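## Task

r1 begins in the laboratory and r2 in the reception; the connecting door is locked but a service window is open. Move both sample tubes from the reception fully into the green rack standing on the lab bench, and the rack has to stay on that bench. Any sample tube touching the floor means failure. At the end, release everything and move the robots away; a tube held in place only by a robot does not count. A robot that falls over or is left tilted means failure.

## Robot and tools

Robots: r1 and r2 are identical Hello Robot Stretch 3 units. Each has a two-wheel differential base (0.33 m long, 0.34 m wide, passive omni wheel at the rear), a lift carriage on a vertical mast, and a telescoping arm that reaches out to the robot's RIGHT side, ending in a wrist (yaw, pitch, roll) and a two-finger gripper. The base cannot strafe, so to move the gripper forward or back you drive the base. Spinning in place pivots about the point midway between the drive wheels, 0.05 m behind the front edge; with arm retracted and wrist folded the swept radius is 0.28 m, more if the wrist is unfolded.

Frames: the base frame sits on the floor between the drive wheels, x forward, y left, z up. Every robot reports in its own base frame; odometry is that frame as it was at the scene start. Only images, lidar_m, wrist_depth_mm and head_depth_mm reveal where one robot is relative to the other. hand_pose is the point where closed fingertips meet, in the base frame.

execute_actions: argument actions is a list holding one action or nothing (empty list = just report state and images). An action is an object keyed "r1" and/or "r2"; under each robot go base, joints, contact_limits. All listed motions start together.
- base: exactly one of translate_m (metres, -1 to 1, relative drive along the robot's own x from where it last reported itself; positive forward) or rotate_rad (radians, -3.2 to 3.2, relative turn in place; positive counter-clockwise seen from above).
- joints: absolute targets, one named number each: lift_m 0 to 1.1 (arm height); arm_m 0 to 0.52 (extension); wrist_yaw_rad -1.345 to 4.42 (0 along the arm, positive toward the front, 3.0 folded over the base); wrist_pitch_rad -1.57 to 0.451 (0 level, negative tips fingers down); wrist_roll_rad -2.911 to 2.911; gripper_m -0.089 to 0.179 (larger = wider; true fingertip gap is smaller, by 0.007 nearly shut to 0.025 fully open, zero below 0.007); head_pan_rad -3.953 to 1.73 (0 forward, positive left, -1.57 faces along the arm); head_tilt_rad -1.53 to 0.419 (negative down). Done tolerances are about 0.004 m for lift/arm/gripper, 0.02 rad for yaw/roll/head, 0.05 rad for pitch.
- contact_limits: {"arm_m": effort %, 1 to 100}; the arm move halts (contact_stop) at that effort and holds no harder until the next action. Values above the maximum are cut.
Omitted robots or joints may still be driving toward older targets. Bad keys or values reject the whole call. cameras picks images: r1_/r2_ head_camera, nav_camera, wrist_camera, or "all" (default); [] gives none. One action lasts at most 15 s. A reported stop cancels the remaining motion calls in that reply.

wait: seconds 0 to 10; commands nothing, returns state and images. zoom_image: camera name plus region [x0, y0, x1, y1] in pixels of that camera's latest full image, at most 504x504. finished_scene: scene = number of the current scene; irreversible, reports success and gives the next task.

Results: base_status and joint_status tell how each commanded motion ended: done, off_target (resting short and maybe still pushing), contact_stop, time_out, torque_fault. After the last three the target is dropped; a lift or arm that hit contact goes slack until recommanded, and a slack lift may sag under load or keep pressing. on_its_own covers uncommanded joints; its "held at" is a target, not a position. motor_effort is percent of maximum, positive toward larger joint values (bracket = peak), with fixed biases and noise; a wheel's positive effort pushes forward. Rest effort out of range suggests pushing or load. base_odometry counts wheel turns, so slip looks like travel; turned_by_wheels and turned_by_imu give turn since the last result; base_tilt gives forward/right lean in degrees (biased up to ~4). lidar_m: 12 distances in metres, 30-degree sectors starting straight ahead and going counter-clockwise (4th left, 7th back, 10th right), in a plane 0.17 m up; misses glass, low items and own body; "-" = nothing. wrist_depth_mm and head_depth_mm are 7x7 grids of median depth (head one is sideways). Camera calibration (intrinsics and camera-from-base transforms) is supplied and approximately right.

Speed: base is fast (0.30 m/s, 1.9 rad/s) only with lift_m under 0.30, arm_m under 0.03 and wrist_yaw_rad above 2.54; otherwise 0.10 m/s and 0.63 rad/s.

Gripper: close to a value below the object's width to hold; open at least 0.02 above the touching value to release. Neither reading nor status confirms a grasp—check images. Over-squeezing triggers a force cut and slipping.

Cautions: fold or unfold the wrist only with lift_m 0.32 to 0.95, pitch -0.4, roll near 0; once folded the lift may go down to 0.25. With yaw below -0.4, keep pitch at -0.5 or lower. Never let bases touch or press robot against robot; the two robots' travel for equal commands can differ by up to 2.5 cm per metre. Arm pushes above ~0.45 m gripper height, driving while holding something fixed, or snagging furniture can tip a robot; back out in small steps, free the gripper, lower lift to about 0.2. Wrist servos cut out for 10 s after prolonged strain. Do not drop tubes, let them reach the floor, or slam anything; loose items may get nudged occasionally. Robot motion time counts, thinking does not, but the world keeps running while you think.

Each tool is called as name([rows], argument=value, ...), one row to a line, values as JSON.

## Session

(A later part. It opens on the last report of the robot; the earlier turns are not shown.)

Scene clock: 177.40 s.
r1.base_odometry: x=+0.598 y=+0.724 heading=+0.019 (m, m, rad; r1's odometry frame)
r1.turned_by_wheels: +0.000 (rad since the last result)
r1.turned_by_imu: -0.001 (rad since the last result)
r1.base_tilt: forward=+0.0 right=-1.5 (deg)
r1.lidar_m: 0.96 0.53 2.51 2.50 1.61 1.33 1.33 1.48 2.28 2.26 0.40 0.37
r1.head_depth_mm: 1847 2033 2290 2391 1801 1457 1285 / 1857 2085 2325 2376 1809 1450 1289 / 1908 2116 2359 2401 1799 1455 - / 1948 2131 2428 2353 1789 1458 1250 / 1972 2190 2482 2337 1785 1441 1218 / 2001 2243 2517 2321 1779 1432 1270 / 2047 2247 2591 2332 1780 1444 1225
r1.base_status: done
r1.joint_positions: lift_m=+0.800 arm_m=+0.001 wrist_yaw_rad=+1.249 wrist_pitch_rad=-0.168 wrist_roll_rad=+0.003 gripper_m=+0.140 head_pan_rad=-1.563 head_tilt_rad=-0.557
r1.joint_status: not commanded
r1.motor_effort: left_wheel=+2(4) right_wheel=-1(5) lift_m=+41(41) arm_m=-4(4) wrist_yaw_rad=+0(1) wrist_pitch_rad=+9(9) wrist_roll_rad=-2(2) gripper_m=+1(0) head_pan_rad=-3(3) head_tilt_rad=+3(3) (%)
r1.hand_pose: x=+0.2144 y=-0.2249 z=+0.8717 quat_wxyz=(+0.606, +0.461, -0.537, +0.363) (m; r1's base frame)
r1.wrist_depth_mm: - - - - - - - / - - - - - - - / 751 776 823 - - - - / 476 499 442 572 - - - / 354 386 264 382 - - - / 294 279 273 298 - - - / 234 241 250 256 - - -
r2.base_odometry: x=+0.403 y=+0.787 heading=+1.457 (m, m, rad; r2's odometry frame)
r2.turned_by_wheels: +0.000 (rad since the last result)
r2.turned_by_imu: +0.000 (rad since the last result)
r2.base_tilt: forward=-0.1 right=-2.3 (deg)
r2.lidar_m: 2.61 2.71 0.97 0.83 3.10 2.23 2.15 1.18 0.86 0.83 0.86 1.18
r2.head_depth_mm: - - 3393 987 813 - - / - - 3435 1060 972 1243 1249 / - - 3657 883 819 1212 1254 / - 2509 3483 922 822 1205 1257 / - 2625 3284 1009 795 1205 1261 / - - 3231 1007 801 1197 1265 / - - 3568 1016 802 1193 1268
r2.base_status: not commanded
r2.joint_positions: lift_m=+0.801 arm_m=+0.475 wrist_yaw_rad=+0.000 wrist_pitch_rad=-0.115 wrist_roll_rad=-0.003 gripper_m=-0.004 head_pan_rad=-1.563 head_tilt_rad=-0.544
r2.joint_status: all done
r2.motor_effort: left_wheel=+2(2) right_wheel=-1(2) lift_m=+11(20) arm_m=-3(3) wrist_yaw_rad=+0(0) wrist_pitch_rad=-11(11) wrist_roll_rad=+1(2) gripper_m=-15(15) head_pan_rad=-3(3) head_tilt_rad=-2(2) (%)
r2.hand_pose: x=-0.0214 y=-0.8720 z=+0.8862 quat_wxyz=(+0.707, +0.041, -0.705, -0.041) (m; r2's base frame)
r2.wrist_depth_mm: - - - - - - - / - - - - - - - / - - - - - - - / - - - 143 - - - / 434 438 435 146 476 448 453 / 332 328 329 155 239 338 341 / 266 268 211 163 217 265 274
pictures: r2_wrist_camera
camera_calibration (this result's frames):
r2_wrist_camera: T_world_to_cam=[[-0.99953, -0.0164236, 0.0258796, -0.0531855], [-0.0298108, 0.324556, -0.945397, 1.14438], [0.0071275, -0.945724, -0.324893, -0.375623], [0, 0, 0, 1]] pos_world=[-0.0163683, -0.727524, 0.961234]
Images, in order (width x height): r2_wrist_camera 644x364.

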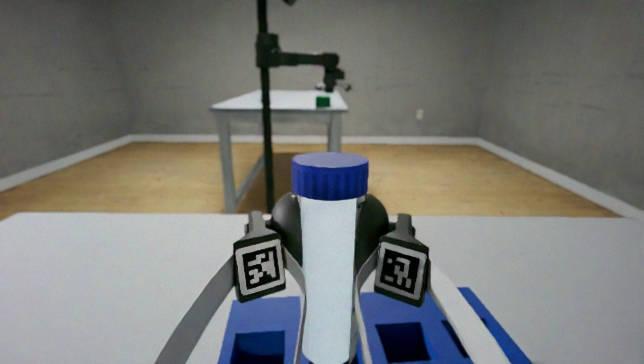

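execute_actions([
  {"r1":{"base":{"translate_m":-0.06},"joints":{"wrist_yaw_rad":0,"gripper_m":0.08}},"r2":{"joints":{"lift_m":0.812,"arm_m":0.489}}},
], cameras=["r2_wrist_camera"])

execute_actions([
  {"r1":{"base":{"translate_m":-0.06}},"r2":{"joints":{"lift_m":0.795}}},
], cameras=["r2_wrist_camera"])

Scene clock: 185.03 s.
r1.base_odometry: x=+0.538 y=+0.723 heading=+0.019 (m, m, rad; r1's odometry frame)
r1.turned_by_wheels: +0.000 (rad since the last result)
r1.turned_by_imu: -0.001 (rad since the last result)
r1.base_tilt: forward=-0.1 right=-1.6 (deg)
r1.lidar_m: 0.99 0.57 2.52 2.51 1.54 1.28 1.27 1.42 2.24 2.25 2.51 0.42
r1.head_depth_mm: 1834 2040 2289 2381 1803 1455 1282 / 1880 2089 2342 2365 1809 1458 1284 / 1908 2095 2354 2360 1812 1453 1282 / 1930 2166 2413 2348 1780 1527 - / 1962 2179 2486 2321 1757 1442 1213 / 1981 2205 2518 2332 1768 1438 1209 / 2016 2270 2545 2328 1766 1430 1212
r1.base_status: done
r1.joint_positions: lift_m=+0.800 arm_m=+0.001 wrist_yaw_rad=+0.003 wrist_pitch_rad=-0.168 wrist_roll_rad=+0.003 gripper_m=+0.080 head_pan_rad=-1.563 head_tilt_rad=-0.557
r1.joint_status: all done
r1.motor_effort: left_wheel=+3(4) right_wheel=-1(6) lift_m=+41(41) arm_m=-4(4) wrist_yaw_rad=-3(4) wrist_pitch_rad=+9(9) wrist_roll_rad=-2(2) gripper_m=-1(90) head_pan_rad=-3(3) head_tilt_rad=+3(2) (%)
r1.hand_pose: x=-0.0208 y=-0.3947 z=+0.8717 quat_wxyz=(+0.704, +0.061, -0.705, -0.059) (m; r1's base frame)
r1.wrist_depth_mm: - - - - - - - / - - - - - - - / - - - - - - - / - - - - - - - / - - - - - - - / - - - - - - - / - - - - - - -
r2.base_odometry: x=+0.403 y=+0.787 heading=+1.457 (m, m, rad; r2's odometry frame)
r2.turned_by_wheels: +0.000 (rad since the last result)
r2.turned_by_imu: +0.001 (rad since the last result)
r2.base_tilt: forward=-0.1 right=-2.2 (deg)
r2.lidar_m: 2.60 2.70 0.97 0.83 3.09 2.24 2.15 1.18 0.86 0.83 0.86 1.18
r2.head_depth_mm: - - 3424 989 798 - 1204 / - - 3436 1057 969 1220 1251 / - - 3689 915 820 1210 1255 / - 2516 3494 920 820 1206 1253 / - 2591 3301 1005 794 1202 1259 / - - 3210 1008 798 1202 1262 / - - 3538 1016 801 1193 1267
r2.base_status: not commanded
r2.joint_positions: lift_m=+0.811 arm_m=+0.489 wrist_yaw_rad=+0.000 wrist_pitch_rad=-0.168 wrist_roll_rad=-0.003 gripper_m=-0.004 head_pan_rad=-1.563 head_tilt_rad=-0.544
r2.joint_status: all done
r2.motor_effort: left_wheel=+2(2) right_wheel=-1(1) lift_m=+38(36) arm_m=+2(2) wrist_yaw_rad=+0(0) wrist_pitch_rad=+6(11) wrist_roll_rad=+1(1) gripper_m=-15(15) head_pan_rad=-3(3) head_tilt_rad=-3(3) (%)
r2.hand_pose: x=-0.0214 y=-0.8823 z=+0.8834 quat_wxyz=(+0.706, +0.060, -0.703, -0.060) (m; r2's base frame)
r2.wrist_depth_mm: - - - - - - - / - - - - - - - / - - - - - - - / - - - 144 - - - / 404 401 405 147 427 404 408 / 315 315 309 155 227 316 319 / 256 259 204 164 208 251 261
pictures: r2_wrist_camera
camera_calibration (this result's frames):
r2_wrist_camera: T_world_to_cam=[[-0.99953, -0.0177904, 0.0249653, -0.0536801], [-0.0298159, 0.374866, -0.926599, 1.17286], [0.00712594, -0.926908, -0.37522, -0.325134], [0, 0, 0, 1]] pos_world=[-0.0163682, -0.741989, 0.966112]
Images, in order (width x height): r2_wrist_camera 644x364.

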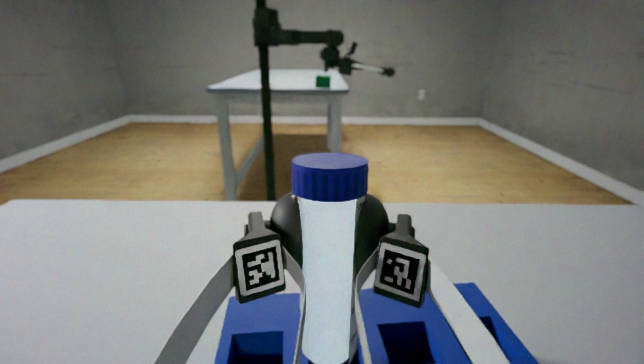

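Scene clock: 186.73 s.
r1.base_odometry: x=+0.478 y=+0.721 heading=+0.019 (m, m, rad; r1's odometry frame)
r1.turned_by_wheels: +0.000 (rad since the last result)
r1.turned_by_imu: +0.000 (rad since the last result)
r1.base_tilt: forward=-0.1 right=-1.5 (deg)
r1.lidar_m: 1.02 0.62 2.54 2.52 1.47 1.21 1.21 1.35 2.13 2.24 2.50 0.47
r1.head_depth_mm: 1826 2027 2270 2358 1807 1464 1287 / 1863 2049 2313 2367 1806 1462 1282 / 1880 2086 2369 2354 1794 1447 1280 / 1901 2143 2431 2328 1785 1525 - / 1958 2160 2464 2302 1801 1444 1207 / 1974 2198 2477 2337 1786 1440 1215 / 2023 2250 2531 2332 1779 1441 1212
r1.base_status: done
r1.joint_positions: lift_m=+0.800 arm_m=+0.001 wrist_yaw_rad=+0.002 wrist_pitch_rad=-0.168 wrist_roll_rad=+0.003 gripper_m=+0.080 head_pan_rad=-1.563 head_tilt_rad=-0.557
r1.joint_status: not commanded
r1.motor_effort: left_wheel=+3(3) right_wheel=-1(5) lift_m=+41(41) arm_m=-3(4) wrist_yaw_rad=-2(3) wrist_pitch_rad=+9(9) wrist_roll_rad=-2(2) gripper_m=+1(0) head_pan_rad=-3(3) head_tilt_rad=+2(3) (%)
r1.hand_pose: x=-0.0209 y=-0.3947 z=+0.8717 quat_wxyz=(+0.704, +0.060, -0.705, -0.059) (m; r1's base frame)
r1.wrist_depth_mm: - - - - - - - / - - - - - - - / - - - - - - - / - - - - - - - / - - - - - - - / - - - - - - - / - - - - - - -
r2.base_odometry: x=+0.403 y=+0.787 heading=+1.457 (m, m, rad; r2's odometry frame)
r2.turned_by_wheels: +0.000 (rad since the last result)
r2.turned_by_imu: +0.000 (rad since the last result)
r2.base_tilt: forward=-0.1 right=-2.4 (deg)
r2.lidar_m: 2.60 2.70 0.98 0.83 3.10 2.24 2.14 1.18 0.86 0.83 0.86 1.17
r2.head_depth_mm: - - 3437 989 812 - - / - - 3432 1084 968 1230 1249 / - - 3672 916 819 1208 1260 / - 2521 3335 924 820 1207 1261 / - 2399 3265 1005 796 1202 1257 / - - 3215 1011 799 1198 1265 / - - 3523 1014 800 1196 1260
r2.base_status: not commanded
r2.joint_positions: lift_m=+0.796 arm_m=+0.489 wrist_yaw_rad=-0.004 wrist_pitch_rad=-0.151 wrist_roll_rad=-0.003 gripper_m=-0.004 head_pan_rad=-1.563 head_tilt_rad=-0.544
r2.joint_status: all done
r2.motor_effort: left_wheel=+1(2) right_wheel=+1(1) lift_m=+14(30) arm_m=+2(2) wrist_yaw_rad=+5(5) wrist_pitch_rad=+0(5) wrist_roll_rad=+1(2) gripper_m=-16(15) head_pan_rad=-3(3) head_tilt_rad=-2(3) (%)
r2.hand_pose: x=-0.0224 y=-0.8834 z=+0.8721 quat_wxyz=(+0.706, +0.052, -0.704, -0.055) (m; r2's base frame)
r2.wrist_depth_mm: - - - - - - - / - - - - - - - / - - - - - - - / - - - 144 - - - / 385 386 392 147 421 396 396 / 300 300 295 156 215 305 308 / 245 247 194 167 197 197 249
pictures: r2_wrist_camera
camera_calibration (this result's frames):
r2_wrist_camera: T_world_to_cam=[[-0.999591, -0.0133376, 0.0252831, -0.0507618], [-0.0283844, 0.358415, -0.933131, 1.15391], [0.00338385, -0.933467, -0.358647, -0.350832], [0, 0, 0, 1]] pos_world=[-0.0168009, -0.741744, 0.952205]
Images, in order (width x height): r2_wrist_camera 644x364.

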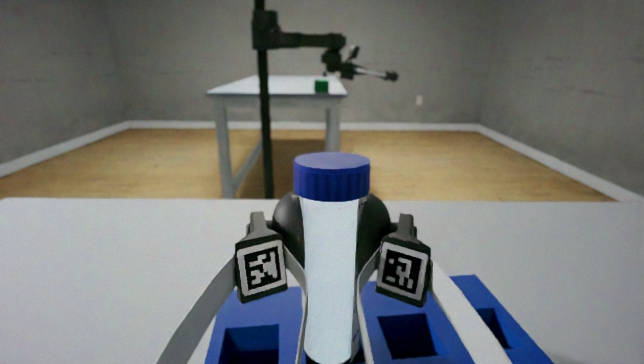

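execute_actions([
  {"r1":{"base":{"translate_m":-0.06}},"r2":{"base":{"translate_m":-0.003},"joints":{"lift_m":0.787,"arm_m":0.496}}},
], cameras=["r2_wrist_camera"])

Scene clock: 191.67 s.
r1.base_odometry: x=+0.418 y=+0.720 heading=+0.019 (m, m, rad; r1's odometry frame)
r1.turned_by_wheels: +0.000 (rad since the last result)
r1.turned_by_imu: -0.001 (rad since the last result)
r1.base_tilt: forward=-0.2 right=-1.5 (deg)
r1.lidar_m: 1.04 0.67 2.55 2.53 1.39 1.16 1.15 1.29 2.02 2.23 2.49 0.52
r1.head_depth_mm: 1826 2024 2263 2380 1807 1452 1290 / 1851 2063 2283 2370 1802 1444 1280 / 1892 2096 2341 2353 1808 1454 1272 / 1917 2128 2381 2376 1771 1531 - / 1947 2158 2418 2333 1797 1443 1216 / 1965 2197 2508 2321 1770 1434 1213 / 1982 2247 2524 2322 1786 1429 1207
r1.base_status: done
r1.joint_positions: lift_m=+0.800 arm_m=+0.001 wrist_yaw_rad=+0.002 wrist_pitch_rad=-0.168 wrist_roll_rad=+0.003 gripper_m=+0.080 head_pan_rad=-1.563 head_tilt_rad=-0.557
r1.joint_status: not commanded
r1.motor_effort: left_wheel=+2(4) right_wheel=-1(5) lift_m=+41(41) arm_m=-3(4) wrist_yaw_rad=-3(3) wrist_pitch_rad=+9(9) wrist_roll_rad=-2(2) gripper_m=+0(1) head_pan_rad=-3(2) head_tilt_rad=+3(2) (%)
r1.hand_pose: x=-0.0209 y=-0.3947 z=+0.8717 quat_wxyz=(+0.704, +0.060, -0.705, -0.059) (m; r1's base frame)
r1.wrist_depth_mm: - - - - - - - / - - - - - - - / - - - - - - - / - - - - - - - / - - - - - - - / - - - - - - - / - - - - - - -
r2.base_odometry: x=+0.403 y=+0.784 heading=+1.457 (m, m, rad; r2's odometry frame)
r2.turned_by_wheels: +0.000 (rad since the last result)
r2.turned_by_imu: +0.001 (rad since the last result)
r2.base_tilt: forward=+0.0 right=-2.2 (deg)
r2.lidar_m: 2.61 2.71 0.98 0.83 3.09 2.24 2.15 1.18 0.86 0.83 0.86 1.18
r2.head_depth_mm: - - 3405 986 811 - - / - - 3437 1035 848 1218 1248 / - - 3677 899 819 1217 1256 / - 2485 3325 921 820 1206 1259 / - 2411 3292 1008 796 1201 1257 / - 3439 3227 1007 798 1198 1263 / - - 3536 1014 802 1195 1268
r2.base_status: done
r2.joint_positions: lift_m=+0.788 arm_m=+0.496 wrist_yaw_rad=-0.002 wrist_pitch_rad=-0.170 wrist_roll_rad=-0.003 gripper_m=-0.004 head_pan_rad=-1.563 head_tilt_rad=-0.544
r2.joint_status: all done
r2.motor_effort: left_wheel=+1(3) right_wheel=-1(5) lift_m=+16(14) arm_m=+3(5) wrist_yaw_rad=+2(5) wrist_pitch_rad=+6(6) wrist_roll_rad=+1(2) gripper_m=-15(14) head_pan_rad=-3(3) head_tilt_rad=-2(3) (%)
r2.hand_pose: x=-0.0219 y=-0.8891 z=+0.8590 quat_wxyz=(+0.706, +0.060, -0.703, -0.061) (m; r2's base frame)
r2.wrist_depth_mm: - - - - - - - / - - - - - - - / - - - - - - - / - - - 144 - - - / 351 355 354 146 379 359 363 / 276 278 272 155 192 264 283 / 227 227 183 160 171 166 229
pictures: r2_wrist_camera
camera_calibration (this result's frames):
r2_wrist_camera: T_world_to_cam=[[-0.999562, -0.0159419, 0.02493, -0.0519904], [-0.0291007, 0.376785, -0.925843, 1.15384], [0.00536645, -0.926164, -0.377084, -0.338398], [0, 0, 0, 1]] pos_world=[-0.0165741, -0.748992, 0.941968]
Images, in order (width x height): r2_wrist_camera 644x364.

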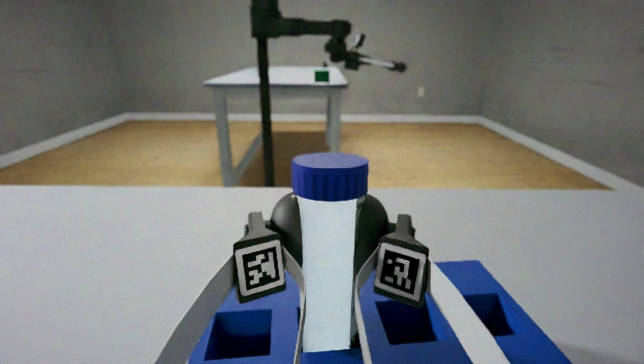

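In now.

execute_actions([
  {"r1":{"base":{"translate_m":-0.05}},"r2":{"joints":{"lift_m":0.773,"arm_m":0.49}}},
], cameras=[])

execute_actions([
  {"r1":{"base":{"translate_m":-0.05}},"r2":{"joints":{"gripper_m":0.08}}},
], cameras=["r2_wrist_camera"])

execute_actions([
  {"r1":{"base":{"translate_m":-0.05}},"r2":{"joints":{"arm_m":0.4,"lift_m":0.78}}},
], cameras=["r2_wrist_camera"])

Scene clock: 200.20 s.
r1.base_odometry: x=+0.368 y=+0.719 heading=+0.019 (m, m, rad; r1's odometry frame)
r1.turned_by_wheels: +0.000 (rad since the last result)
r1.turned_by_imu: -0.001 (rad since the last result)
r1.base_tilt: forward=+0.0 right=-1.6 (deg)
r1.lidar_m: 1.06 0.72 2.56 2.53 1.33 1.11 1.10 1.23 1.94 2.22 2.48 0.57
r1.head_depth_mm: 1824 2005 2260 2357 1813 1457 1276 / 1840 2027 2254 2364 1800 1447 1283 / 1872 2089 2318 2360 1798 1450 1286 / 1907 2093 2400 2326 1781 1532 - / 1938 2134 2424 2344 1796 1451 1221 / 1940 2200 2459 2339 1779 1438 1211 / 2014 2216 2563 2325 1755 1437 1210
r1.base_status: done
r1.joint_positions: lift_m=+0.800 arm_m=+0.001 wrist_yaw_rad=+0.002 wrist_pitch_rad=-0.168 wrist_roll_rad=+0.003 gripper_m=+0.080 head_pan_rad=-1.563 head_tilt_rad=-0.557
r1.joint_status: not commanded
r1.motor_effort: left_wheel=+2(3) right_wheel=-1(5) lift_m=+41(41) arm_m=-4(3) wrist_yaw_rad=-2(2) wrist_pitch_rad=+9(9) wrist_roll_rad=-2(2) gripper_m=+0(1) head_pan_rad=-3(3) head_tilt_rad=+2(2) (%)
r1.hand_pose: x=-0.0209 y=-0.3947 z=+0.8717 quat_wxyz=(+0.704, +0.060, -0.705, -0.059) (m; r1's base frame)
r1.wrist_depth_mm: - - - - - - - / - - - - - - - / - - - - - - - / - - - - - - - / - - - - - - - / - - - - - - - / - - - - - - -
r2.base_odometry: x=+0.403 y=+0.784 heading=+1.457 (m, m, rad; r2's odometry frame)
r2.turned_by_wheels: +0.000 (rad since the last result)
r2.turned_by_imu: +0.001 (rad since the last result)
r2.base_tilt: forward=-0.1 right=-2.2 (deg)
r2.lidar_m: 2.61 2.71 0.98 0.83 3.10 2.23 2.14 1.18 0.86 0.83 0.86 1.17
r2.head_depth_mm: - - 3391 988 812 - - / - - 3431 1037 - 1242 1246 / - - 3424 - 817 1215 1252 / - 2461 3232 945 821 1209 1252 / - 2408 3280 1008 796 1200 1256 / - 3424 3220 1011 798 1198 1260 / - - 3530 1017 800 1196 1259
r2.base_status: not commanded
r2.joint_positions: lift_m=+0.774 arm_m=+0.490 wrist_yaw_rad=-0.001 wrist_pitch_rad=-0.162 wrist_roll_rad=-0.003 gripper_m=-0.004 head_pan_rad=-1.563 head_tilt_rad=-0.544
r2.joint_status: all done
r2.motor_effort: left_wheel=+2(1) right_wheel=-1(0) lift_m=+15(17) arm_m=-4(6) wrist_yaw_rad=+2(2) wrist_pitch_rad=+4(6) wrist_roll_rad=+1(1) gripper_m=-15(15) head_pan_rad=-3(3) head_tilt_rad=-1(3) (%)
r2.hand_pose: x=-0.0218 y=-0.8843 z=+0.8473 quat_wxyz=(+0.706, +0.057, -0.704, -0.058) (m; r2's base frame)
r2.wrist_depth_mm: - - - - - - - / - - - - - - - / - - - - - - - / 461 462 470 144 - - - / 331 335 336 146 366 339 343 / 259 261 224 156 192 198 265 / 214 215 150 150 150 151 216
pictures: none
No camera images: the call's "cameras" was empty. Leave "cameras" out to get every camera's image.

Scene clock: 201.80 s.
r1.base_odometry: x=+0.318 y=+0.718 heading=+0.020 (m, m, rad; r1's odometry frame)
r1.turned_by_wheels: +0.000 (rad since the last result)
r1.turned_by_imu: +0.000 (rad since the last result)
r1.base_tilt: forward=-0.2 right=-1.6 (deg)
r1.lidar_m: 1.08 0.76 2.57 2.42 1.27 1.06 1.05 1.17 1.85 2.21 2.47 0.62
r1.head_depth_mm: 1794 1981 2226 2375 1810 1459 1288 / 1838 2036 2285 2362 1789 1457 1277 / 1876 2067 2326 2361 1807 1460 1278 / 1893 2129 2360 2339 1816 1532 - / 1919 2134 2417 2363 1797 1442 1214 / 1952 2162 2468 2325 1778 1440 1211 / 1989 2219 2492 2299 1792 1441 1213
r1.base_status: done
r1.joint_positions: lift_m=+0.800 arm_m=+0.001 wrist_yaw_rad=+0.002 wrist_pitch_rad=-0.168 wrist_roll_rad=+0.003 gripper_m=+0.080 head_pan_rad=-1.563 head_tilt_rad=-0.557
r1.joint_status: not commanded
r1.motor_effort: left_wheel=+3(4) right_wheel=-1(5) lift_m=+41(41) arm_m=-4(4) wrist_yaw_rad=-3(3) wrist_pitch_rad=+9(9) wrist_roll_rad=-2(2) gripper_m=+0(0) head_pan_rad=-3(4) head_tilt_rad=+2(2) (%)
r1.hand_pose: x=-0.0209 y=-0.3947 z=+0.8717 quat_wxyz=(+0.704, +0.060, -0.705, -0.059) (m; r1's base frame)
r1.wrist_depth_mm: - - - - - - - / - - - - - - - / - - - - - - - / - - - - - - - / - - - - - - - / - - - - - - - / - - - - - - -
r2.base_odometry: x=+0.403 y=+0.784 heading=+1.457 (m, m, rad; r2's odometry frame)
r2.turned_by_wheels: +0.000 (rad since the last result)
r2.turned_by_imu: +0.000 (rad since the last result)
r2.base_tilt: forward=-0.2 right=-2.3 (deg)
r2.lidar_m: 2.60 2.71 0.98 0.83 3.10 2.23 2.15 1.18 0.86 0.83 0.86 1.17
r2.head_depth_mm: - - 3368 986 813 - - / - - 3404 1039 - 1238 1248 / - - 3441 - 819 1211 1255 / - 2418 3260 926 823 1206 1254 / - 2458 3272 1009 794 1201 1259 / - 3446 3196 1011 798 1200 1263 / - - 3527 1015 802 1191 1265
r2.base_status: not commanded
r2.joint_positions: lift_m=+0.774 arm_m=+0.490 wrist_yaw_rad=-0.001 wrist_pitch_rad=-0.166 wrist_roll_rad=-0.003 gripper_m=+0.080 head_pan_rad=-1.563 head_tilt_rad=-0.544
r2.joint_status: all done
r2.motor_effort: left_wheel=+1(2) right_wheel=-1(1) lift_m=+16(17) arm_m=-3(4) wrist_yaw_rad=+1(2) wrist_pitch_rad=+5(6) wrist_roll_rad=+1(1) gripper_m=+0(92) head_pan_rad=-4(3) head_tilt_rad=-2(2) (%)
r2.hand_pose: x=-0.0218 y=-0.8839 z=+0.8460 quat_wxyz=(+0.706, +0.059, -0.704, -0.059) (m; r2's base frame)
r2.wrist_depth_mm: - - - - - - - / - - - - - - - / - - - - - - - / 459 455 455 144 471 471 470 / 329 329 342 149 343 337 340 / 258 259 183 159 191 251 262 / 211 213 147 148 148 149 216
pictures: r2_wrist_camera
camera_calibration (this result's frames):
r2_wrist_camera: T_world_to_cam=[[-0.999555, -0.0162935, 0.0249997, -0.051842], [-0.0292751, 0.373089, -0.927334, 1.13785], [0.0057824, -0.927652, -0.3734, -0.342969], [0, 0, 0, 1]] pos_world=[-0.0165251, -0.74352, 0.928397]
Images, in order (width x height): r2_wrist_camera 644x364.

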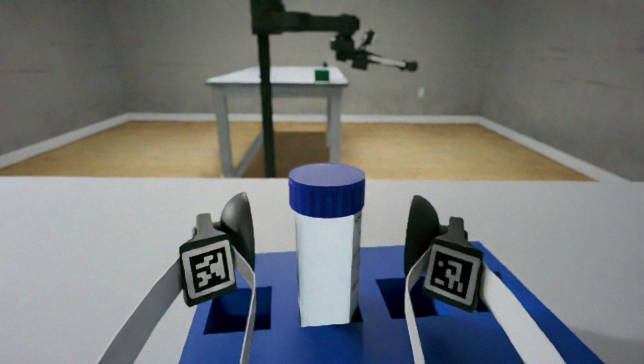

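Scene clock: 203.70 s.
r1.base_odometry: x=+0.268 y=+0.717 heading=+0.020 (m, m, rad; r1's odometry frame)
r1.turned_by_wheels: +0.000 (rad since the last result)
r1.turned_by_imu: +0.000 (rad since the last result)
r1.base_tilt: forward=-0.1 right=-1.6 (deg)
r1.lidar_m: 1.11 0.81 2.57 2.30 1.21 1.01 1.00 1.12 1.76 2.20 2.46 0.66
r1.head_depth_mm: 1785 1970 2227 2371 1803 1457 1279 / 1823 2017 2267 2358 1802 1450 1282 / 1862 2049 2338 2343 1796 1462 1272 / 1887 2091 2350 2350 1795 1537 - / 1884 2115 2387 2347 1800 1433 1215 / 1949 2180 2430 2334 1766 1442 1213 / 1989 2201 2475 2319 1780 1440 1212
r1.base_status: done
r1.joint_positions: lift_m=+0.800 arm_m=+0.001 wrist_yaw_rad=+0.002 wrist_pitch_rad=-0.168 wrist_roll_rad=+0.003 gripper_m=+0.080 head_pan_rad=-1.563 head_tilt_rad=-0.557
r1.joint_status: not commanded
r1.motor_effort: left_wheel=+2(4) right_wheel=-1(5) lift_m=+41(41) arm_m=-3(4) wrist_yaw_rad=-3(3) wrist_pitch_rad=+9(9) wrist_roll_rad=-2(2) gripper_m=+0(1) head_pan_rad=-1(4) head_tilt_rad=+3(3) (%)
r1.hand_pose: x=-0.0209 y=-0.3947 z=+0.8717 quat_wxyz=(+0.704, +0.060, -0.705, -0.059) (m; r1's base frame)
r1.wrist_depth_mm: - - - - - - - / - - - - - - - / - - - - - - - / - - - - - - - / - - - - - - - / - - - - - - - / - - - - - - -
r2.base_odometry: x=+0.403 y=+0.784 heading=+1.457 (m, m, rad; r2's odometry frame)
r2.turned_by_wheels: +0.000 (rad since the last result)
r2.turned_by_imu: +0.000 (rad since the last result)
r2.base_tilt: forward=-0.2 right=-2.2 (deg)
r2.lidar_m: 2.61 2.71 0.98 0.83 3.08 2.23 2.15 1.18 0.86 0.83 0.86 1.18
r2.head_depth_mm: - - 3374 988 809 - - / - - 3420 1035 843 1245 1246 / - - 3405 1116 790 1215 1254 / - 2494 3264 962 793 1207 1253 / - 2416 3288 1007 795 1201 1259 / - 3453 3234 1010 798 1197 1263 / - - 3504 1017 800 1199 1262
r2.base_status: not commanded
r2.joint_positions: lift_m=+0.779 arm_m=+0.400 wrist_yaw_rad=-0.001 wrist_pitch_rad=-0.166 wrist_roll_rad=-0.003 gripper_m=+0.080 head_pan_rad=-1.563 head_tilt_rad=-0.544
r2.joint_status: all done
r2.motor_effort: left_wheel=+2(2) right_wheel=-1(1) lift_m=+38(34) arm_m=-3(1) wrist_yaw_rad=+1(2) wrist_pitch_rad=+5(5) wrist_roll_rad=+1(1) gripper_m=+0(0) head_pan_rad=-4(3) head_tilt_rad=-2(2) (%)
r2.hand_pose: x=-0.0217 y=-0.7940 z=+0.8519 quat_wxyz=(+0.706, +0.059, -0.703, -0.059) (m; r2's base frame)
r2.wrist_depth_mm: - - - - - - - / - - - - - - - / - - - - - - - / 467 471 474 289 476 482 483 / 340 341 270 244 253 350 352 / 266 269 215 216 228 272 272 / 221 220 222 220 221 222 224
pictures: r2_wrist_camera
camera_calibration (this result's frames):
r2_wrist_camera: T_world_to_cam=[[-0.999548, -0.0166993, 0.0249998, -0.0507462], [-0.0294266, 0.373077, -0.927334, 1.10979], [0.00615898, -0.92765, -0.3734, -0.257303], [0, 0, 0, 1]] pos_world=[-0.0164812, -0.653572, 0.934339]
Images, in order (width x height): r2_wrist_camera 644x364.

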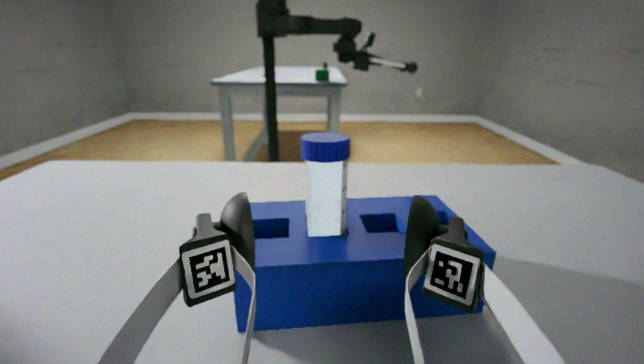

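execute_actions([
  {"r1":{"base":{"translate_m":-0.175},"joints":{"arm_m":0.3}},"r2":{"base":{"rotate_rad":1.4485},"joints":{"arm_m":0.35,"lift_m":0.79}}},
], cameras=[])

execute_actions([
  {"r1":{"base":{"rotate_rad":-1.696},"joints":{"arm_m":0.38,"lift_m":0.775}},"r2":{"base":{"translate_m":0.3}}},
], cameras=["r1_wrist_camera"])

Scene clock: 214.77 s.
r1.base_odometry: x=+0.093 y=+0.714 heading=+0.020 (m, m, rad; r1's odometry frame)
r1.turned_by_wheels: +0.000 (rad since the last result)
r1.turned_by_imu: -0.002 (rad since the last result)
r1.base_tilt: forward=-0.1 right=-1.7 (deg)
r1.lidar_m: 1.18 0.97 2.61 1.91 1.01 0.83 0.83 0.93 1.45 2.17 2.42 0.83
r1.head_depth_mm: 1768 1964 2216 2352 1822 1509 - / 1817 1996 2227 2388 - - 1198 / 1826 2033 2275 2501 1696 1459 1212 / 1848 2048 2286 2502 1667 1444 1217 / 1878 2096 2359 2342 1801 1440 1209 / 1914 2137 2404 2369 1771 1439 1208 / 1927 2167 2443 2328 1773 1444 1208
r1.base_status: done
r1.joint_positions: lift_m=+0.800 arm_m=+0.300 wrist_yaw_rad=+0.001 wrist_pitch_rad=-0.168 wrist_roll_rad=+0.003 gripper_m=+0.080 head_pan_rad=-1.563 head_tilt_rad=-0.557
r1.joint_status: all done
r1.motor_effort: left_wheel=+2(4) right_wheel=-2(5) lift_m=+41(40) arm_m=+4(4) wrist_yaw_rad=-2(2) wrist_pitch_rad=+9(9) wrist_roll_rad=-2(2) gripper_m=+0(0) head_pan_rad=-4(4) head_tilt_rad=+2(3) (%)
r1.hand_pose: x=-0.0212 y=-0.6933 z=+0.8717 quat_wxyz=(+0.704, +0.060, -0.705, -0.059) (m; r1's base frame)
r1.wrist_depth_mm: - - - - - - - / - - - - - - - / - - - - - - - / - - - - - - - / - - - - - - - / - - - - - - - / - - - - - - -
r2.base_odometry: x=+0.403 y=+0.784 heading=+2.906 (m, m, rad; r2's odometry frame)
r2.turned_by_wheels: +1.448 (rad since the last result)
r2.turned_by_imu: +1.452 (rad since the last result)
r2.base_tilt: forward=-0.1 right=-2.3 (deg)
r2.lidar_m: 0.83 0.84 2.33 2.14 1.30 0.90 0.83 0.84 1.05 2.24 2.64 0.98
r2.head_depth_mm: 1685 1757 1812 1905 1827 - - / 2149 2280 2384 2331 - 1448 1248 / 2231 2451 2702 2634 1724 1491 1252 / 2212 2428 2691 2624 1786 1497 1259 / 2170 2388 2624 2398 1846 1500 1261 / 2138 2349 2590 2429 1862 1504 1260 / 2129 2310 2554 2445 1870 1510 1259
r2.base_status: done
r2.joint_positions: lift_m=+0.789 arm_m=+0.350 wrist_yaw_rad=-0.001 wrist_pitch_rad=-0.166 wrist_roll_rad=-0.003 gripper_m=+0.080 head_pan_rad=-1.563 head_tilt_rad=-0.544
r2.joint_status: all done
r2.motor_effort: left_wheel=-1(4) right_wheel=+3(9) lift_m=+38(36) arm_m=-3(3) wrist_yaw_rad=+1(1) wrist_pitch_rad=+5(5) wrist_roll_rad=+2(2) gripper_m=+0(0) head_pan_rad=-3(2) head_tilt_rad=-2(3) (%)
r2.hand_pose: x=-0.0216 y=-0.7440 z=+0.8620 quat_wxyz=(+0.706, +0.059, -0.703, -0.059) (m; r2's base frame)
r2.wrist_depth_mm: - - - - - - 768 / - - - - - - 756 / - - - - - - 801 / - - - - - - 790 / - - - - - - 802 / - - - - - - 820 / - - - - - - 810
pictures: none
No camera images: the call's "cameras" was empty. Leave "cameras" out to get every camera's image.

Scene clock: 219.20 s.
r1.base_odometry: x=+0.093 y=+0.714 heading=-1.676 (m, m, rad; r1's odometry frame)
r1.turned_by_wheels: -1.696 (rad since the last result)
r1.turned_by_imu: -1.699 (rad since the last result)
r1.base_tilt: forward=-0.1 right=-1.7 (deg)
r1.lidar_m: 2.17 2.30 3.30 0.83 1.35 2.66 2.60 1.11 0.85 0.83 0.88 1.26
r1.head_depth_mm: - - 3489 977 826 1286 - / - - 3193 970 795 - 1201 / - 2871 3470 1089 1138 1326 1224 / - 2510 2850 - 1136 1343 1213 / - - 3395 954 1122 1338 1212 / - - 3383 959 1119 1329 1208 / - - 3368 952 1134 1340 1207
r1.base_status: done
r1.joint_positions: lift_m=+0.775 arm_m=+0.380 wrist_yaw_rad=+0.001 wrist_pitch_rad=-0.168 wrist_roll_rad=+0.003 gripper_m=+0.080 head_pan_rad=-1.563 head_tilt_rad=-0.556
r1.joint_status: all done
r1.motor_effort: left_wheel=+2(8) right_wheel=-1(7) lift_m=+25(38) arm_m=+3(3) wrist_yaw_rad=-2(2) wrist_pitch_rad=+9(8) wrist_roll_rad=-2(2) gripper_m=+1(1) head_pan_rad=-3(3) head_tilt_rad=+3(3) (%)
r1.hand_pose: x=-0.0212 y=-0.7733 z=+0.8473 quat_wxyz=(+0.704, +0.060, -0.705, -0.059) (m; r1's base frame)
r1.wrist_depth_mm: - - - - - - - / - - - - - - - / - - - - - - - / 417 435 330 302 486 507 538 / 316 321 262 267 272 358 374 / 249 252 248 265 267 280 284 / 207 209 213 217 220 226 230
r2.base_odometry: x=+0.111 y=+0.854 heading=+2.906 (m, m, rad; r2's odometry frame)
r2.turned_by_wheels: +0.000 (rad since the last result)
r2.turned_by_imu: +0.000 (rad since the last result)
r2.base_tilt: forward=-0.2 right=-2.3 (deg)
r2.lidar_m: 1.30 0.54 2.38 2.18 1.81 1.22 1.13 1.14 1.44 2.57 2.60 0.71
r2.head_depth_mm: 2200 2375 2472 2309 1886 - - / 2236 2436 2737 2480 - 1448 1255 / 2213 2411 2686 2660 1719 1493 1249 / 2180 2386 2651 2647 1792 1494 1255 / 2148 2365 2583 2430 1856 1500 1257 / 2118 2315 2555 2412 1852 1499 1260 / 2102 2303 2533 2456 1856 1499 1262
r2.base_status: done
r2.joint_positions: lift_m=+0.789 arm_m=+0.350 wrist_yaw_rad=-0.001 wrist_pitch_rad=-0.166 wrist_roll_rad=-0.003 gripper_m=+0.080 head_pan_rad=-1.563 head_tilt_rad=-0.544
r2.joint_status: not commanded
r2.motor_effort: left_wheel=-1(2) right_wheel=+3(8) lift_m=+38(38) arm_m=-3(3) wrist_yaw_rad=+1(1) wrist_pitch_rad=+5(5) wrist_roll_rad=+2(1) gripper_m=+0(0) head_pan_rad=-3(4) head_tilt_rad=-1(3) (%)
r2.hand_pose: x=-0.0216 y=-0.7440 z=+0.8620 quat_wxyz=(+0.706, +0.059, -0.703, -0.059) (m; r2's base frame)
r2.wrist_depth_mm: - - - - - - - / - - - - - - - / - - - - - - - / - - - - - - - / - - - - - - - / - - - - - - - / - - - - - - -
pictures: r1_wrist_camera
camera_calibration (this result's frames):
r1_wrist_camera: T_world_to_cam=[[-0.998973, -0.0201557, 0.040588, -0.0728924], [-0.045102, 0.35505, -0.933759, 1.09163], [0.00440984, -0.93463, -0.355594, -0.256603], [0, 0, 0, 1]] pos_world=[-0.0224515, -0.62888, 0.931027]
Images, in order (width x height): r1_wrist_camera 644x364.

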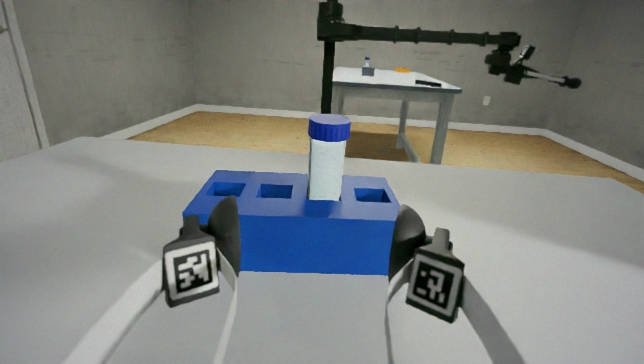

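execute_actions([
  {"r1":{"base":{"rotate_rad":-0.004},"joints":{"arm_m":0.513,"lift_m":0.771}},"r2":{"base":{"translate_m":0.224}}},
], cameras=["r1_wrist_camera"])

Scene clock: 227.43 s.
r1.base_odometry: x=+0.093 y=+0.714 heading=-1.680 (m, m, rad; r1's odometry frame)
r1.turned_by_wheels: -0.004 (rad since the last result)
r1.turned_by_imu: -0.005 (rad since the last result)
r1.base_tilt: forward=-0.1 right=-1.5 (deg)
r1.lidar_m: 2.17 2.29 3.28 0.83 1.37 2.65 2.60 1.12 0.85 0.83 0.88 1.25
r1.head_depth_mm: - - 3466 977 827 1281 - / - - 3158 975 791 - 1189 / - 2882 3438 907 824 1338 1215 / - 2512 3463 887 1117 1334 1213 / - - 3438 952 1117 1332 1220 / - - 3412 960 1121 1333 1211 / - - 3336 955 1120 1329 1214
r1.base_status: done
r1.joint_positions: lift_m=+0.771 arm_m=+0.513 wrist_yaw_rad=+0.001 wrist_pitch_rad=-0.168 wrist_roll_rad=+0.003 gripper_m=+0.080 head_pan_rad=-1.563 head_tilt_rad=-0.556
r1.joint_status: all done
r1.motor_effort: left_wheel=+2(8) right_wheel=-1(7) lift_m=+25(25) arm_m=+3(1) wrist_yaw_rad=-2(2) wrist_pitch_rad=+9(9) wrist_roll_rad=-2(2) gripper_m=-1(0) head_pan_rad=-3(2) head_tilt_rad=+2(3) (%)
r1.hand_pose: x=-0.0212 y=-0.9063 z=+0.8433 quat_wxyz=(+0.704, +0.060, -0.705, -0.059) (m; r1's base frame)
r1.wrist_depth_mm: - - - - - - - / - - - - - - - / - - - - - - - / 411 423 440 143 - - - / 306 311 329 153 355 349 362 / 243 185 192 165 199 271 275 / 147 141 144 146 149 220 223
r2.base_odometry: x=-0.107 y=+0.907 heading=+2.905 (m, m, rad; r2's odometry frame)
r2.turned_by_wheels: +0.000 (rad since the last result)
r2.turned_by_imu: +0.000 (rad since the last result)
r2.base_tilt: forward=+0.0 right=-2.2 (deg)
r2.lidar_m: 1.23 0.33 2.41 2.21 2.17 1.46 1.35 1.37 1.72 2.54 0.54 0.58
r2.head_depth_mm: 2247 2471 2725 2385 1897 - - / 2200 2460 2688 2506 - 1451 1250 / 2180 2396 2668 2625 1728 1489 1255 / 2153 2339 2613 2621 1778 1500 1259 / 2118 2335 2584 2411 1863 1501 1256 / 2106 2292 2554 2429 1862 1505 1267 / 2063 2258 2487 2444 1867 1503 1258
r2.base_status: done
r2.joint_positions: lift_m=+0.789 arm_m=+0.350 wrist_yaw_rad=-0.001 wrist_pitch_rad=-0.166 wrist_roll_rad=-0.003 gripper_m=+0.080 head_pan_rad=-1.563 head_tilt_rad=-0.544
r2.joint_status: not commanded
r2.motor_effort: left_wheel=-1(1) right_wheel=+3(7) lift_m=+38(38) arm_m=-3(3) wrist_yaw_rad=+1(1) wrist_pitch_rad=+5(5) wrist_roll_rad=+1(1) gripper_m=+0(0) head_pan_rad=-3(3) head_tilt_rad=-2(2) (%)
r2.hand_pose: x=-0.0216 y=-0.7440 z=+0.8620 quat_wxyz=(+0.706, +0.059, -0.703, -0.059) (m; r2's base frame)
r2.wrist_depth_mm: - - - - - - - / - - - - - - - / - - - - - - - / - - - - - - - / - - - - - - - / - - - - - - - / - - - - - - -
pictures: r1_wrist_camera
camera_calibration (this result's frames):
r1_wrist_camera: T_world_to_cam=[[-0.998977, -0.0199482, 0.040588, -0.0752737], [-0.0450283, 0.355059, -0.933759, 1.13511], [0.00421571, -0.934631, -0.355594, -0.382302], [0, 0, 0, 1]] pos_world=[-0.0224731, -0.761843, 0.927027]
Images, in order (width x height): r1_wrist_camera 644x364.

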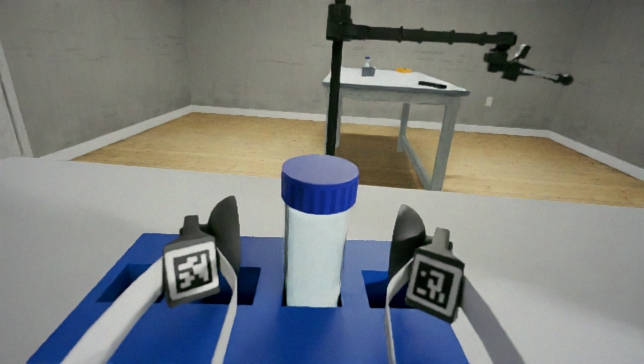

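execute_actions([
  {"r1":{"joints":{"arm_m":0.516,"lift_m":0.767,"gripper_m":-0.005}},"r2":{"base":{"rotate_rad":1.6935}}},
], cameras=["r1_wrist_camera","r2_wrist_camera"])

execute_actions([
  {"r1":{"joints":{"lift_m":0.85}},"r2":{"joints":{"lift_m":0.776,"arm_m":0.508}}},
], cameras=["r1_wrist_camera","r2_wrist_camera"])

Scene clock: 235.13 s.
r1.base_odometry: x=+0.093 y=+0.714 heading=-1.680 (m, m, rad; r1's odometry frame)
r1.turned_by_wheels: +0.000 (rad since the last result)
r1.turned_by_imu: -0.001 (rad since the last result)
r1.base_tilt: forward=-0.2 right=-1.5 (deg)
r1.lidar_m: 2.17 2.29 3.29 0.83 1.37 2.66 2.60 1.11 0.85 0.83 0.88 1.25
r1.head_depth_mm: - - 3497 980 827 1290 - / - - 3216 980 795 - 1195 / - 2534 3288 910 824 1335 1224 / - 3225 3446 887 1120 1339 1210 / - - 3397 958 1124 1341 1216 / - - 3352 959 1127 1336 1214 / - - 3341 957 1129 1329 1211
r1.base_status: not commanded
r1.joint_positions: lift_m=+0.767 arm_m=+0.516 wrist_yaw_rad=+0.001 wrist_pitch_rad=-0.169 wrist_roll_rad=+0.003 gripper_m=-0.004 head_pan_rad=-1.563 head_tilt_rad=-0.556
r1.joint_status: all done
r1.motor_effort: left_wheel=+1(2) right_wheel=-1(2) lift_m=+24(28) arm_m=+3(3) wrist_yaw_rad=-1(2) wrist_pitch_rad=+9(9) wrist_roll_rad=-2(2) gripper_m=-15(95) head_pan_rad=-2(3) head_tilt_rad=+2(2) (%)
r1.hand_pose: x=-0.0212 y=-0.9093 z=+0.8392 quat_wxyz=(+0.704, +0.060, -0.705, -0.060) (m; r1's base frame)
r1.wrist_depth_mm: - - - - - - - / - - - - - - - / - - - - - - - / 400 411 432 134 - - - / 296 287 327 144 334 342 353 / 236 183 162 157 254 263 269 / 137 136 138 140 143 213 219
r2.base_odometry: x=-0.107 y=+0.907 heading=-1.684 (m, m, rad; r2's odometry frame)
r2.turned_by_wheels: +1.693 (rad since the last result)
r2.turned_by_imu: +1.697 (rad since the last result)
r2.base_tilt: forward=-0.1 right=-2.2 (deg)
r2.lidar_m: 2.21 1.88 1.40 1.35 1.40 1.93 2.54 0.54 0.65 1.74 0.34 2.31
r2.head_depth_mm: 2505 2730 1412 985 779 - - / 2517 2771 1419 1037 - 600 517 / 2502 2751 1429 1085 713 616 518 / 2502 2747 1442 972 739 618 518 / 2484 2731 1448 1001 766 620 520 / 2500 2729 2975 1156 770 621 521 / 2487 2749 2957 2437 1858 640 522
r2.base_status: done
r2.joint_positions: lift_m=+0.789 arm_m=+0.350 wrist_yaw_rad=+0.000 wrist_pitch_rad=-0.166 wrist_roll_rad=-0.003 gripper_m=+0.080 head_pan_rad=-1.563 head_tilt_rad=-0.544
r2.joint_status: not commanded
r2.motor_effort: left_wheel=-1(5) right_wheel=+3(11) lift_m=+38(38) arm_m=-3(4) wrist_yaw_rad=+1(1) wrist_pitch_rad=+5(5) wrist_roll_rad=+1(1) gripper_m=+0(0) head_pan_rad=-3(3) head_tilt_rad=-2(1) (%)
r2.hand_pose: x=-0.0216 y=-0.7440 z=+0.8620 quat_wxyz=(+0.706, +0.059, -0.703, -0.059) (m; r2's base frame)
r2.wrist_depth_mm: - - - - - - - / - - - - - - - / - - 951 818 814 859 - / - - 505 431 507 504 510 / - 355 367 261 289 362 362 / 289 280 269 233 231 283 285 / 231 229 231 230 230 232 232
pictures: r1_wrist_camera, r2_wrist_camera
camera_calibration (this result's frames):
r1_wrist_camera: T_world_to_cam=[[-0.998977, -0.019969, 0.0405796, -0.0751772], [-0.0450296, 0.355453, -0.933609, 1.13256], [0.00421913, -0.934481, -0.355988, -0.386086], [0, 0, 0, 1]] pos_world=[-0.0224727, -0.764862, 0.922974]
r2_wrist_camera: T_world_to_cam=[[-0.999541, -0.0171296, 0.0250004, -0.0503748], [-0.0295878, 0.373065, -0.927333, 1.1004], [0.00655804, -0.927647, -0.3734, -0.207176], [0, 0, 0, 1]] pos_world=[-0.0164345, -0.60357, 0.94434]
Images, in order (width x height): r1_wrist_camera 644x364, r2_wrist_camera 644x364.

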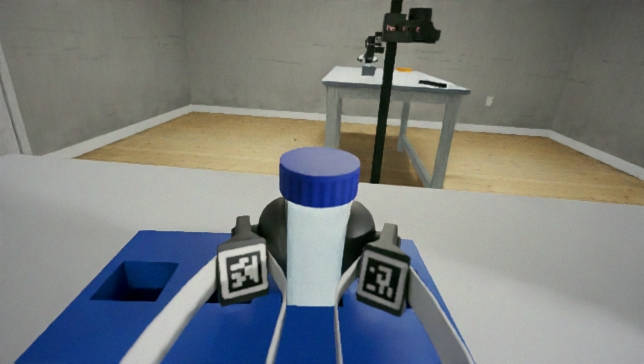

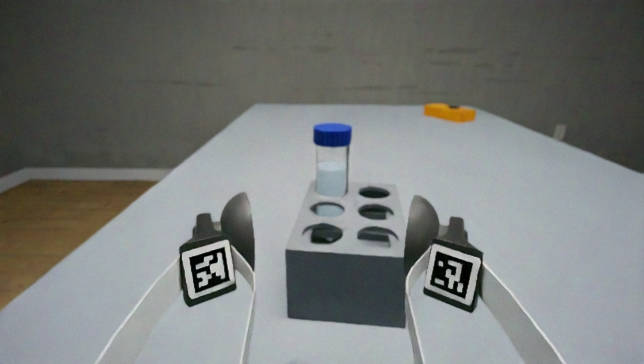

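Scene clock: 237.53 s.
r1.base_odometry: x=+0.093 y=+0.714 heading=-1.680 (m, m, rad; r1's odometry frame)
r1.turned_by_wheels: +0.000 (rad since the last result)
r1.turned_by_imu: +0.000 (rad since the last result)
r1.base_tilt: forward=+0.0 right=-1.6 (deg)
r1.lidar_m: 2.17 2.29 3.27 0.83 1.37 2.66 2.60 1.12 0.85 0.83 0.87 1.25
r1.head_depth_mm: - - 3481 977 797 - - / - - 3225 1067 - 1338 1229 / - 2534 3918 947 821 1331 1218 / - 3256 - 924 1119 1335 1211 / - - 3395 949 1112 1340 1216 / - - 3366 958 1114 1327 1206 / - - 3324 960 1120 1329 1214
r1.base_status: not commanded
r1.joint_positions: lift_m=+0.850 arm_m=+0.516 wrist_yaw_rad=+0.001 wrist_pitch_rad=-0.170 wrist_roll_rad=+0.003 gripper_m=-0.004 head_pan_rad=-1.563 head_tilt_rad=-0.556
r1.joint_status: all done
r1.motor_effort: left_wheel=+2(2) right_wheel=-1(1) lift_m=+42(43) arm_m=+3(3) wrist_yaw_rad=-2(2) wrist_pitch_rad=+9(9) wrist_roll_rad=-2(2) gripper_m=-16(16) head_pan_rad=-2(3) head_tilt_rad=+2(2) (%)
r1.hand_pose: x=-0.0212 y=-0.9092 z=+0.9214 quat_wxyz=(+0.704, +0.060, -0.705, -0.060) (m; r1's base frame)
r1.wrist_depth_mm: - - - - - - - / - - - - - - - / - - - - - - - / - - - 134 - - - / 447 451 489 145 - - - / 352 361 350 157 400 395 406 / 294 297 239 227 312 321 325
r2.base_odometry: x=-0.107 y=+0.907 heading=-1.684 (m, m, rad; r2's odometry frame)
r2.turned_by_wheels: +0.000 (rad since the last result)
r2.turned_by_imu: +0.000 (rad since the last result)
r2.base_tilt: forward=-0.1 right=-2.1 (deg)
r2.lidar_m: 2.21 1.88 1.40 1.35 1.40 1.93 2.54 0.54 0.65 1.74 0.34 2.31
r2.head_depth_mm: 2516 2746 1415 983 781 - - / 2506 2731 1420 1032 734 600 516 / 2505 2737 1475 - 762 616 518 / 2502 2731 1438 921 763 618 519 / 2502 2703 1443 1000 767 620 520 / 2491 2722 2968 1159 768 622 521 / 2485 2730 2925 2426 1874 640 522
r2.base_status: not commanded
r2.joint_positions: lift_m=+0.777 arm_m=+0.508 wrist_yaw_rad=+0.000 wrist_pitch_rad=-0.166 wrist_roll_rad=-0.003 gripper_m=+0.080 head_pan_rad=-1.563 head_tilt_rad=-0.544
r2.joint_status: all done
r2.motor_effort: left_wheel=-1(1) right_wheel=+2(3) lift_m=+16(33) arm_m=+3(2) wrist_yaw_rad=+1(1) wrist_pitch_rad=+5(5) wrist_roll_rad=+2(1) gripper_m=+1(0) head_pan_rad=-3(2) head_tilt_rad=-2(3) (%)
r2.hand_pose: x=-0.0216 y=-0.9014 z=+0.8490 quat_wxyz=(+0.706, +0.059, -0.703, -0.059) (m; r2's base frame)
r2.wrist_depth_mm: - - - - - - - / - - - - - - - / - - 769 750 749 781 - / - - 463 150 462 469 478 / - 331 340 300 325 336 336 / 265 258 249 157 187 263 266 / 211 212 214 150 145 200 216
pictures: r1_wrist_camera, r2_wrist_camera
camera_calibration (this result's frames):
r1_wrist_camera: T_world_to_cam=[[-0.998977, -0.0199999, 0.0405653, -0.0785253], [-0.0450305, 0.356175, -0.933334, 1.20965], [0.00421821, -0.934205, -0.356711, -0.355873], [0, 0, 0, 1]] pos_world=[-0.0224728, -0.764875, 1.00525]
r2_wrist_camera: T_world_to_cam=[[-0.99954, -0.0171646, 0.0250005, -0.0527704], [-0.0296009, 0.373064, -0.927333, 1.14713], [0.00659056, -0.927647, -0.3734, -0.357994], [0, 0, 0, 1]] pos_world=[-0.0164307, -0.760949, 0.931415]
Images, in order (width x height): r1_wrist_camera 644x364, r2_wrist_camera 644x364.

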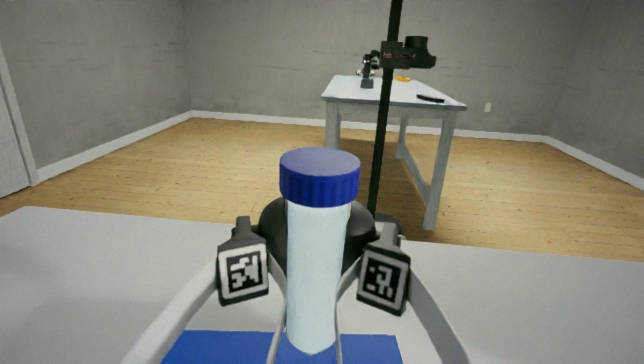

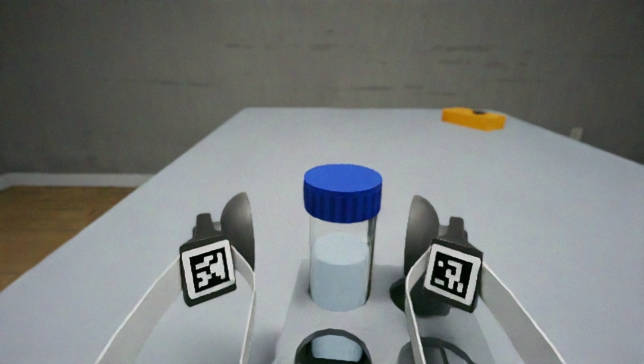

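execute_actions([
  {"r1":{"joints":{"arm_m":0.45}},"r2":{"base":{"rotate_rad":-0.005},"joints":{"lift_m":0.77,"gripper_m":0.06}}},
], cameras=[])

execute_actions([
  {"r1":{"base":{"rotate_rad":0.55},"joints":{"arm_m":0.39}},"r2":{"joints":{"gripper_m":-0.005}}},
], cameras=["r2_wrist_camera"])

execute_actions([
  {"r1":{"base":{"rotate_rad":0.7}},"r2":{"joints":{"lift_m":0.85}}},
], cameras=["r2_wrist_camera"])

Scene clock: 247.27 s.
r1.base_odometry: x=+0.093 y=+0.714 heading=-1.680 (m, m, rad; r1's odometry frame)
r1.turned_by_wheels: +0.000 (rad since the last result)
r1.turned_by_imu: -0.001 (rad since the last result)
r1.base_tilt: forward=+0.0 right=-1.5 (deg)
r1.lidar_m: 2.17 2.29 3.27 0.83 1.37 2.66 2.60 1.11 0.85 0.83 0.88 1.25
r1.head_depth_mm: - - 3474 974 796 - - / - - 3178 1069 - 1345 1220 / - 2526 3710 908 822 1335 1217 / - 3269 3927 927 1110 1338 1213 / - - 3381 952 1124 1340 1216 / - - 3408 960 1123 1338 1212 / - - 3366 950 1124 1329 1208
r1.base_status: not commanded
r1.joint_positions: lift_m=+0.850 arm_m=+0.450 wrist_yaw_rad=+0.001 wrist_pitch_rad=-0.170 wrist_roll_rad=+0.003 gripper_m=-0.004 head_pan_rad=-1.563 head_tilt_rad=-0.556
r1.joint_status: all done
r1.motor_effort: left_wheel=+2(2) right_wheel=-1(1) lift_m=+42(42) arm_m=-4(2) wrist_yaw_rad=-2(1) wrist_pitch_rad=+9(9) wrist_roll_rad=-2(2) gripper_m=-15(16) head_pan_rad=-2(3) head_tilt_rad=+3(3) (%)
r1.hand_pose: x=-0.0212 y=-0.8437 z=+0.9214 quat_wxyz=(+0.704, +0.060, -0.705, -0.060) (m; r1's base frame)
r1.wrist_depth_mm: - - - - - - - / - - - - - - - / - - - - - - - / - - - 134 - - - / 445 461 490 144 501 508 - / 358 363 276 157 396 396 405 / 293 298 240 228 294 323 327
r2.base_odometry: x=-0.107 y=+0.907 heading=-1.689 (m, m, rad; r2's odometry frame)
r2.turned_by_wheels: -0.005 (rad since the last result)
r2.turned_by_imu: -0.005 (rad since the last result)
r2.base_tilt: forward=+0.0 right=-2.3 (deg)
r2.lidar_m: 2.21 1.90 1.40 1.35 1.40 1.92 2.54 0.54 0.65 1.74 0.34 2.31
r2.head_depth_mm: 2515 2750 1413 985 767 - - / 2515 2760 1426 1030 - 607 516 / 2502 2722 1438 - 760 615 518 / 2487 2736 1439 956 764 618 519 / 2472 2727 1448 1002 765 619 520 / 2495 2698 2956 1103 769 622 521 / 2482 2695 2979 2441 1867 641 522
r2.base_status: done
r2.joint_positions: lift_m=+0.771 arm_m=+0.508 wrist_yaw_rad=+0.000 wrist_pitch_rad=-0.166 wrist_roll_rad=-0.003 gripper_m=+0.060 head_pan_rad=-1.563 head_tilt_rad=-0.544
r2.joint_status: all done
r2.motor_effort: left_wheel=-1(4) right_wheel=+2(6) lift_m=+16(17) arm_m=+2(2) wrist_yaw_rad=+1(0) wrist_pitch_rad=+5(5) wrist_roll_rad=+1(1) gripper_m=+0(81) head_pan_rad=-2(2) head_tilt_rad=-3(2) (%)
r2.hand_pose: x=-0.0216 y=-0.9014 z=+0.8430 quat_wxyz=(+0.706, +0.059, -0.703, -0.059) (m; r2's base frame)
r2.wrist_depth_mm: - - - - - - - / - - - - - - - / - - 725 740 744 752 - / - 484 451 133 454 451 458 / - 319 340 168 344 326 328 / 250 252 241 154 173 254 253 / 202 206 205 157 142 201 209
pictures: none
No camera images: the call's "cameras" was empty. Leave "cameras" out to get every camera's image.

Scene clock: 249.20 s.
r1.base_odometry: x=+0.093 y=+0.714 heading=-1.130 (m, m, rad; r1's odometry frame)
r1.turned_by_wheels: +0.550 (rad since the last result)
r1.turned_by_imu: +0.550 (rad since the last result)
r1.base_tilt: forward=-0.1 right=-1.7 (deg)
r1.lidar_m: 2.31 3.39 0.83 0.97 2.65 2.45 1.09 0.85 0.83 0.88 1.28 2.17
r1.head_depth_mm: - - 3563 979 793 - - / - - 3459 1066 - 1301 1226 / 886 - 3435 889 1194 1363 1216 / 800 887 983 883 1327 1425 1219 / 858 955 1091 1236 1487 1444 1221 / 926 1033 1195 1397 1615 1452 1213 / 991 1116 1285 1527 1727 1434 1215
r1.base_status: done
r1.joint_positions: lift_m=+0.850 arm_m=+0.390 wrist_yaw_rad=+0.001 wrist_pitch_rad=-0.170 wrist_roll_rad=+0.003 gripper_m=-0.004 head_pan_rad=-1.563 head_tilt_rad=-0.556
r1.joint_status: all done
r1.motor_effort: left_wheel=-2(8) right_wheel=+3(8) lift_m=+41(41) arm_m=-4(7) wrist_yaw_rad=-1(2) wrist_pitch_rad=+9(9) wrist_roll_rad=-2(2) gripper_m=-16(17) head_pan_rad=-2(2) head_tilt_rad=+2(3) (%)
r1.hand_pose: x=-0.0212 y=-0.7837 z=+0.9214 quat_wxyz=(+0.704, +0.060, -0.705, -0.060) (m; r1's base frame)
r1.wrist_depth_mm: 687 530 405 333 332 - - / 766 573 430 354 367 - - / 900 607 464 362 413 - - / - 645 494 133 471 - - / - 708 565 144 486 516 525 / - 787 597 157 400 396 405 / - - 631 288 316 321 329
r2.base_odometry: x=-0.107 y=+0.907 heading=-1.689 (m, m, rad; r2's odometry frame)
r2.turned_by_wheels: +0.000 (rad since the last result)
r2.turned_by_imu: +0.000 (rad since the last result)
r2.base_tilt: forward=+0.0 right=-2.2 (deg)
r2.lidar_m: 2.21 1.89 1.40 1.35 1.41 1.92 2.54 0.54 0.65 1.74 0.34 2.32
r2.head_depth_mm: 2513 2764 1408 987 768 - - / 2504 2742 1422 1033 - 607 516 / 2505 2747 1436 - 760 615 517 / 2489 2730 1440 995 762 618 519 / 2493 2746 1450 1001 764 618 520 / 2485 2730 2953 1104 767 621 521 / 2472 2723 2978 2440 1863 641 522
r2.base_status: not commanded
r2.joint_positions: lift_m=+0.771 arm_m=+0.508 wrist_yaw_rad=+0.000 wrist_pitch_rad=-0.168 wrist_roll_rad=-0.003 gripper_m=-0.004 head_pan_rad=-1.563 head_tilt_rad=-0.544
r2.joint_status: all done
r2.motor_effort: left_wheel=-1(1) right_wheel=+3(3) lift_m=+16(16) arm_m=+2(2) wrist_yaw_rad=+1(1) wrist_pitch_rad=+5(6) wrist_roll_rad=+1(1) gripper_m=-16(100) head_pan_rad=-3(3) head_tilt_rad=-2(2) (%)
r2.hand_pose: x=-0.0216 y=-0.9012 z=+0.8425 quat_wxyz=(+0.706, +0.060, -0.703, -0.060) (m; r2's base frame)
r2.wrist_depth_mm: - - - - - - - / - - - - - - - / - - 717 742 714 760 - / - 476 439 130 442 453 458 / - 321 317 157 340 321 325 / 247 251 238 149 169 254 254 / 204 205 198 149 142 208 207
pictures: r2_wrist_camera
camera_calibration (this result's frames):
r2_wrist_camera: T_world_to_cam=[[-0.999539, -0.0172867, 0.0249648, -0.052668], [-0.0296269, 0.374934, -0.926578, 1.14211], [0.00665738, -0.92689, -0.375273, -0.358042], [0, 0, 0, 1]] pos_world=[-0.016423, -0.760991, 0.925204]
Images, in order (width x height): r2_wrist_camera 644x364.

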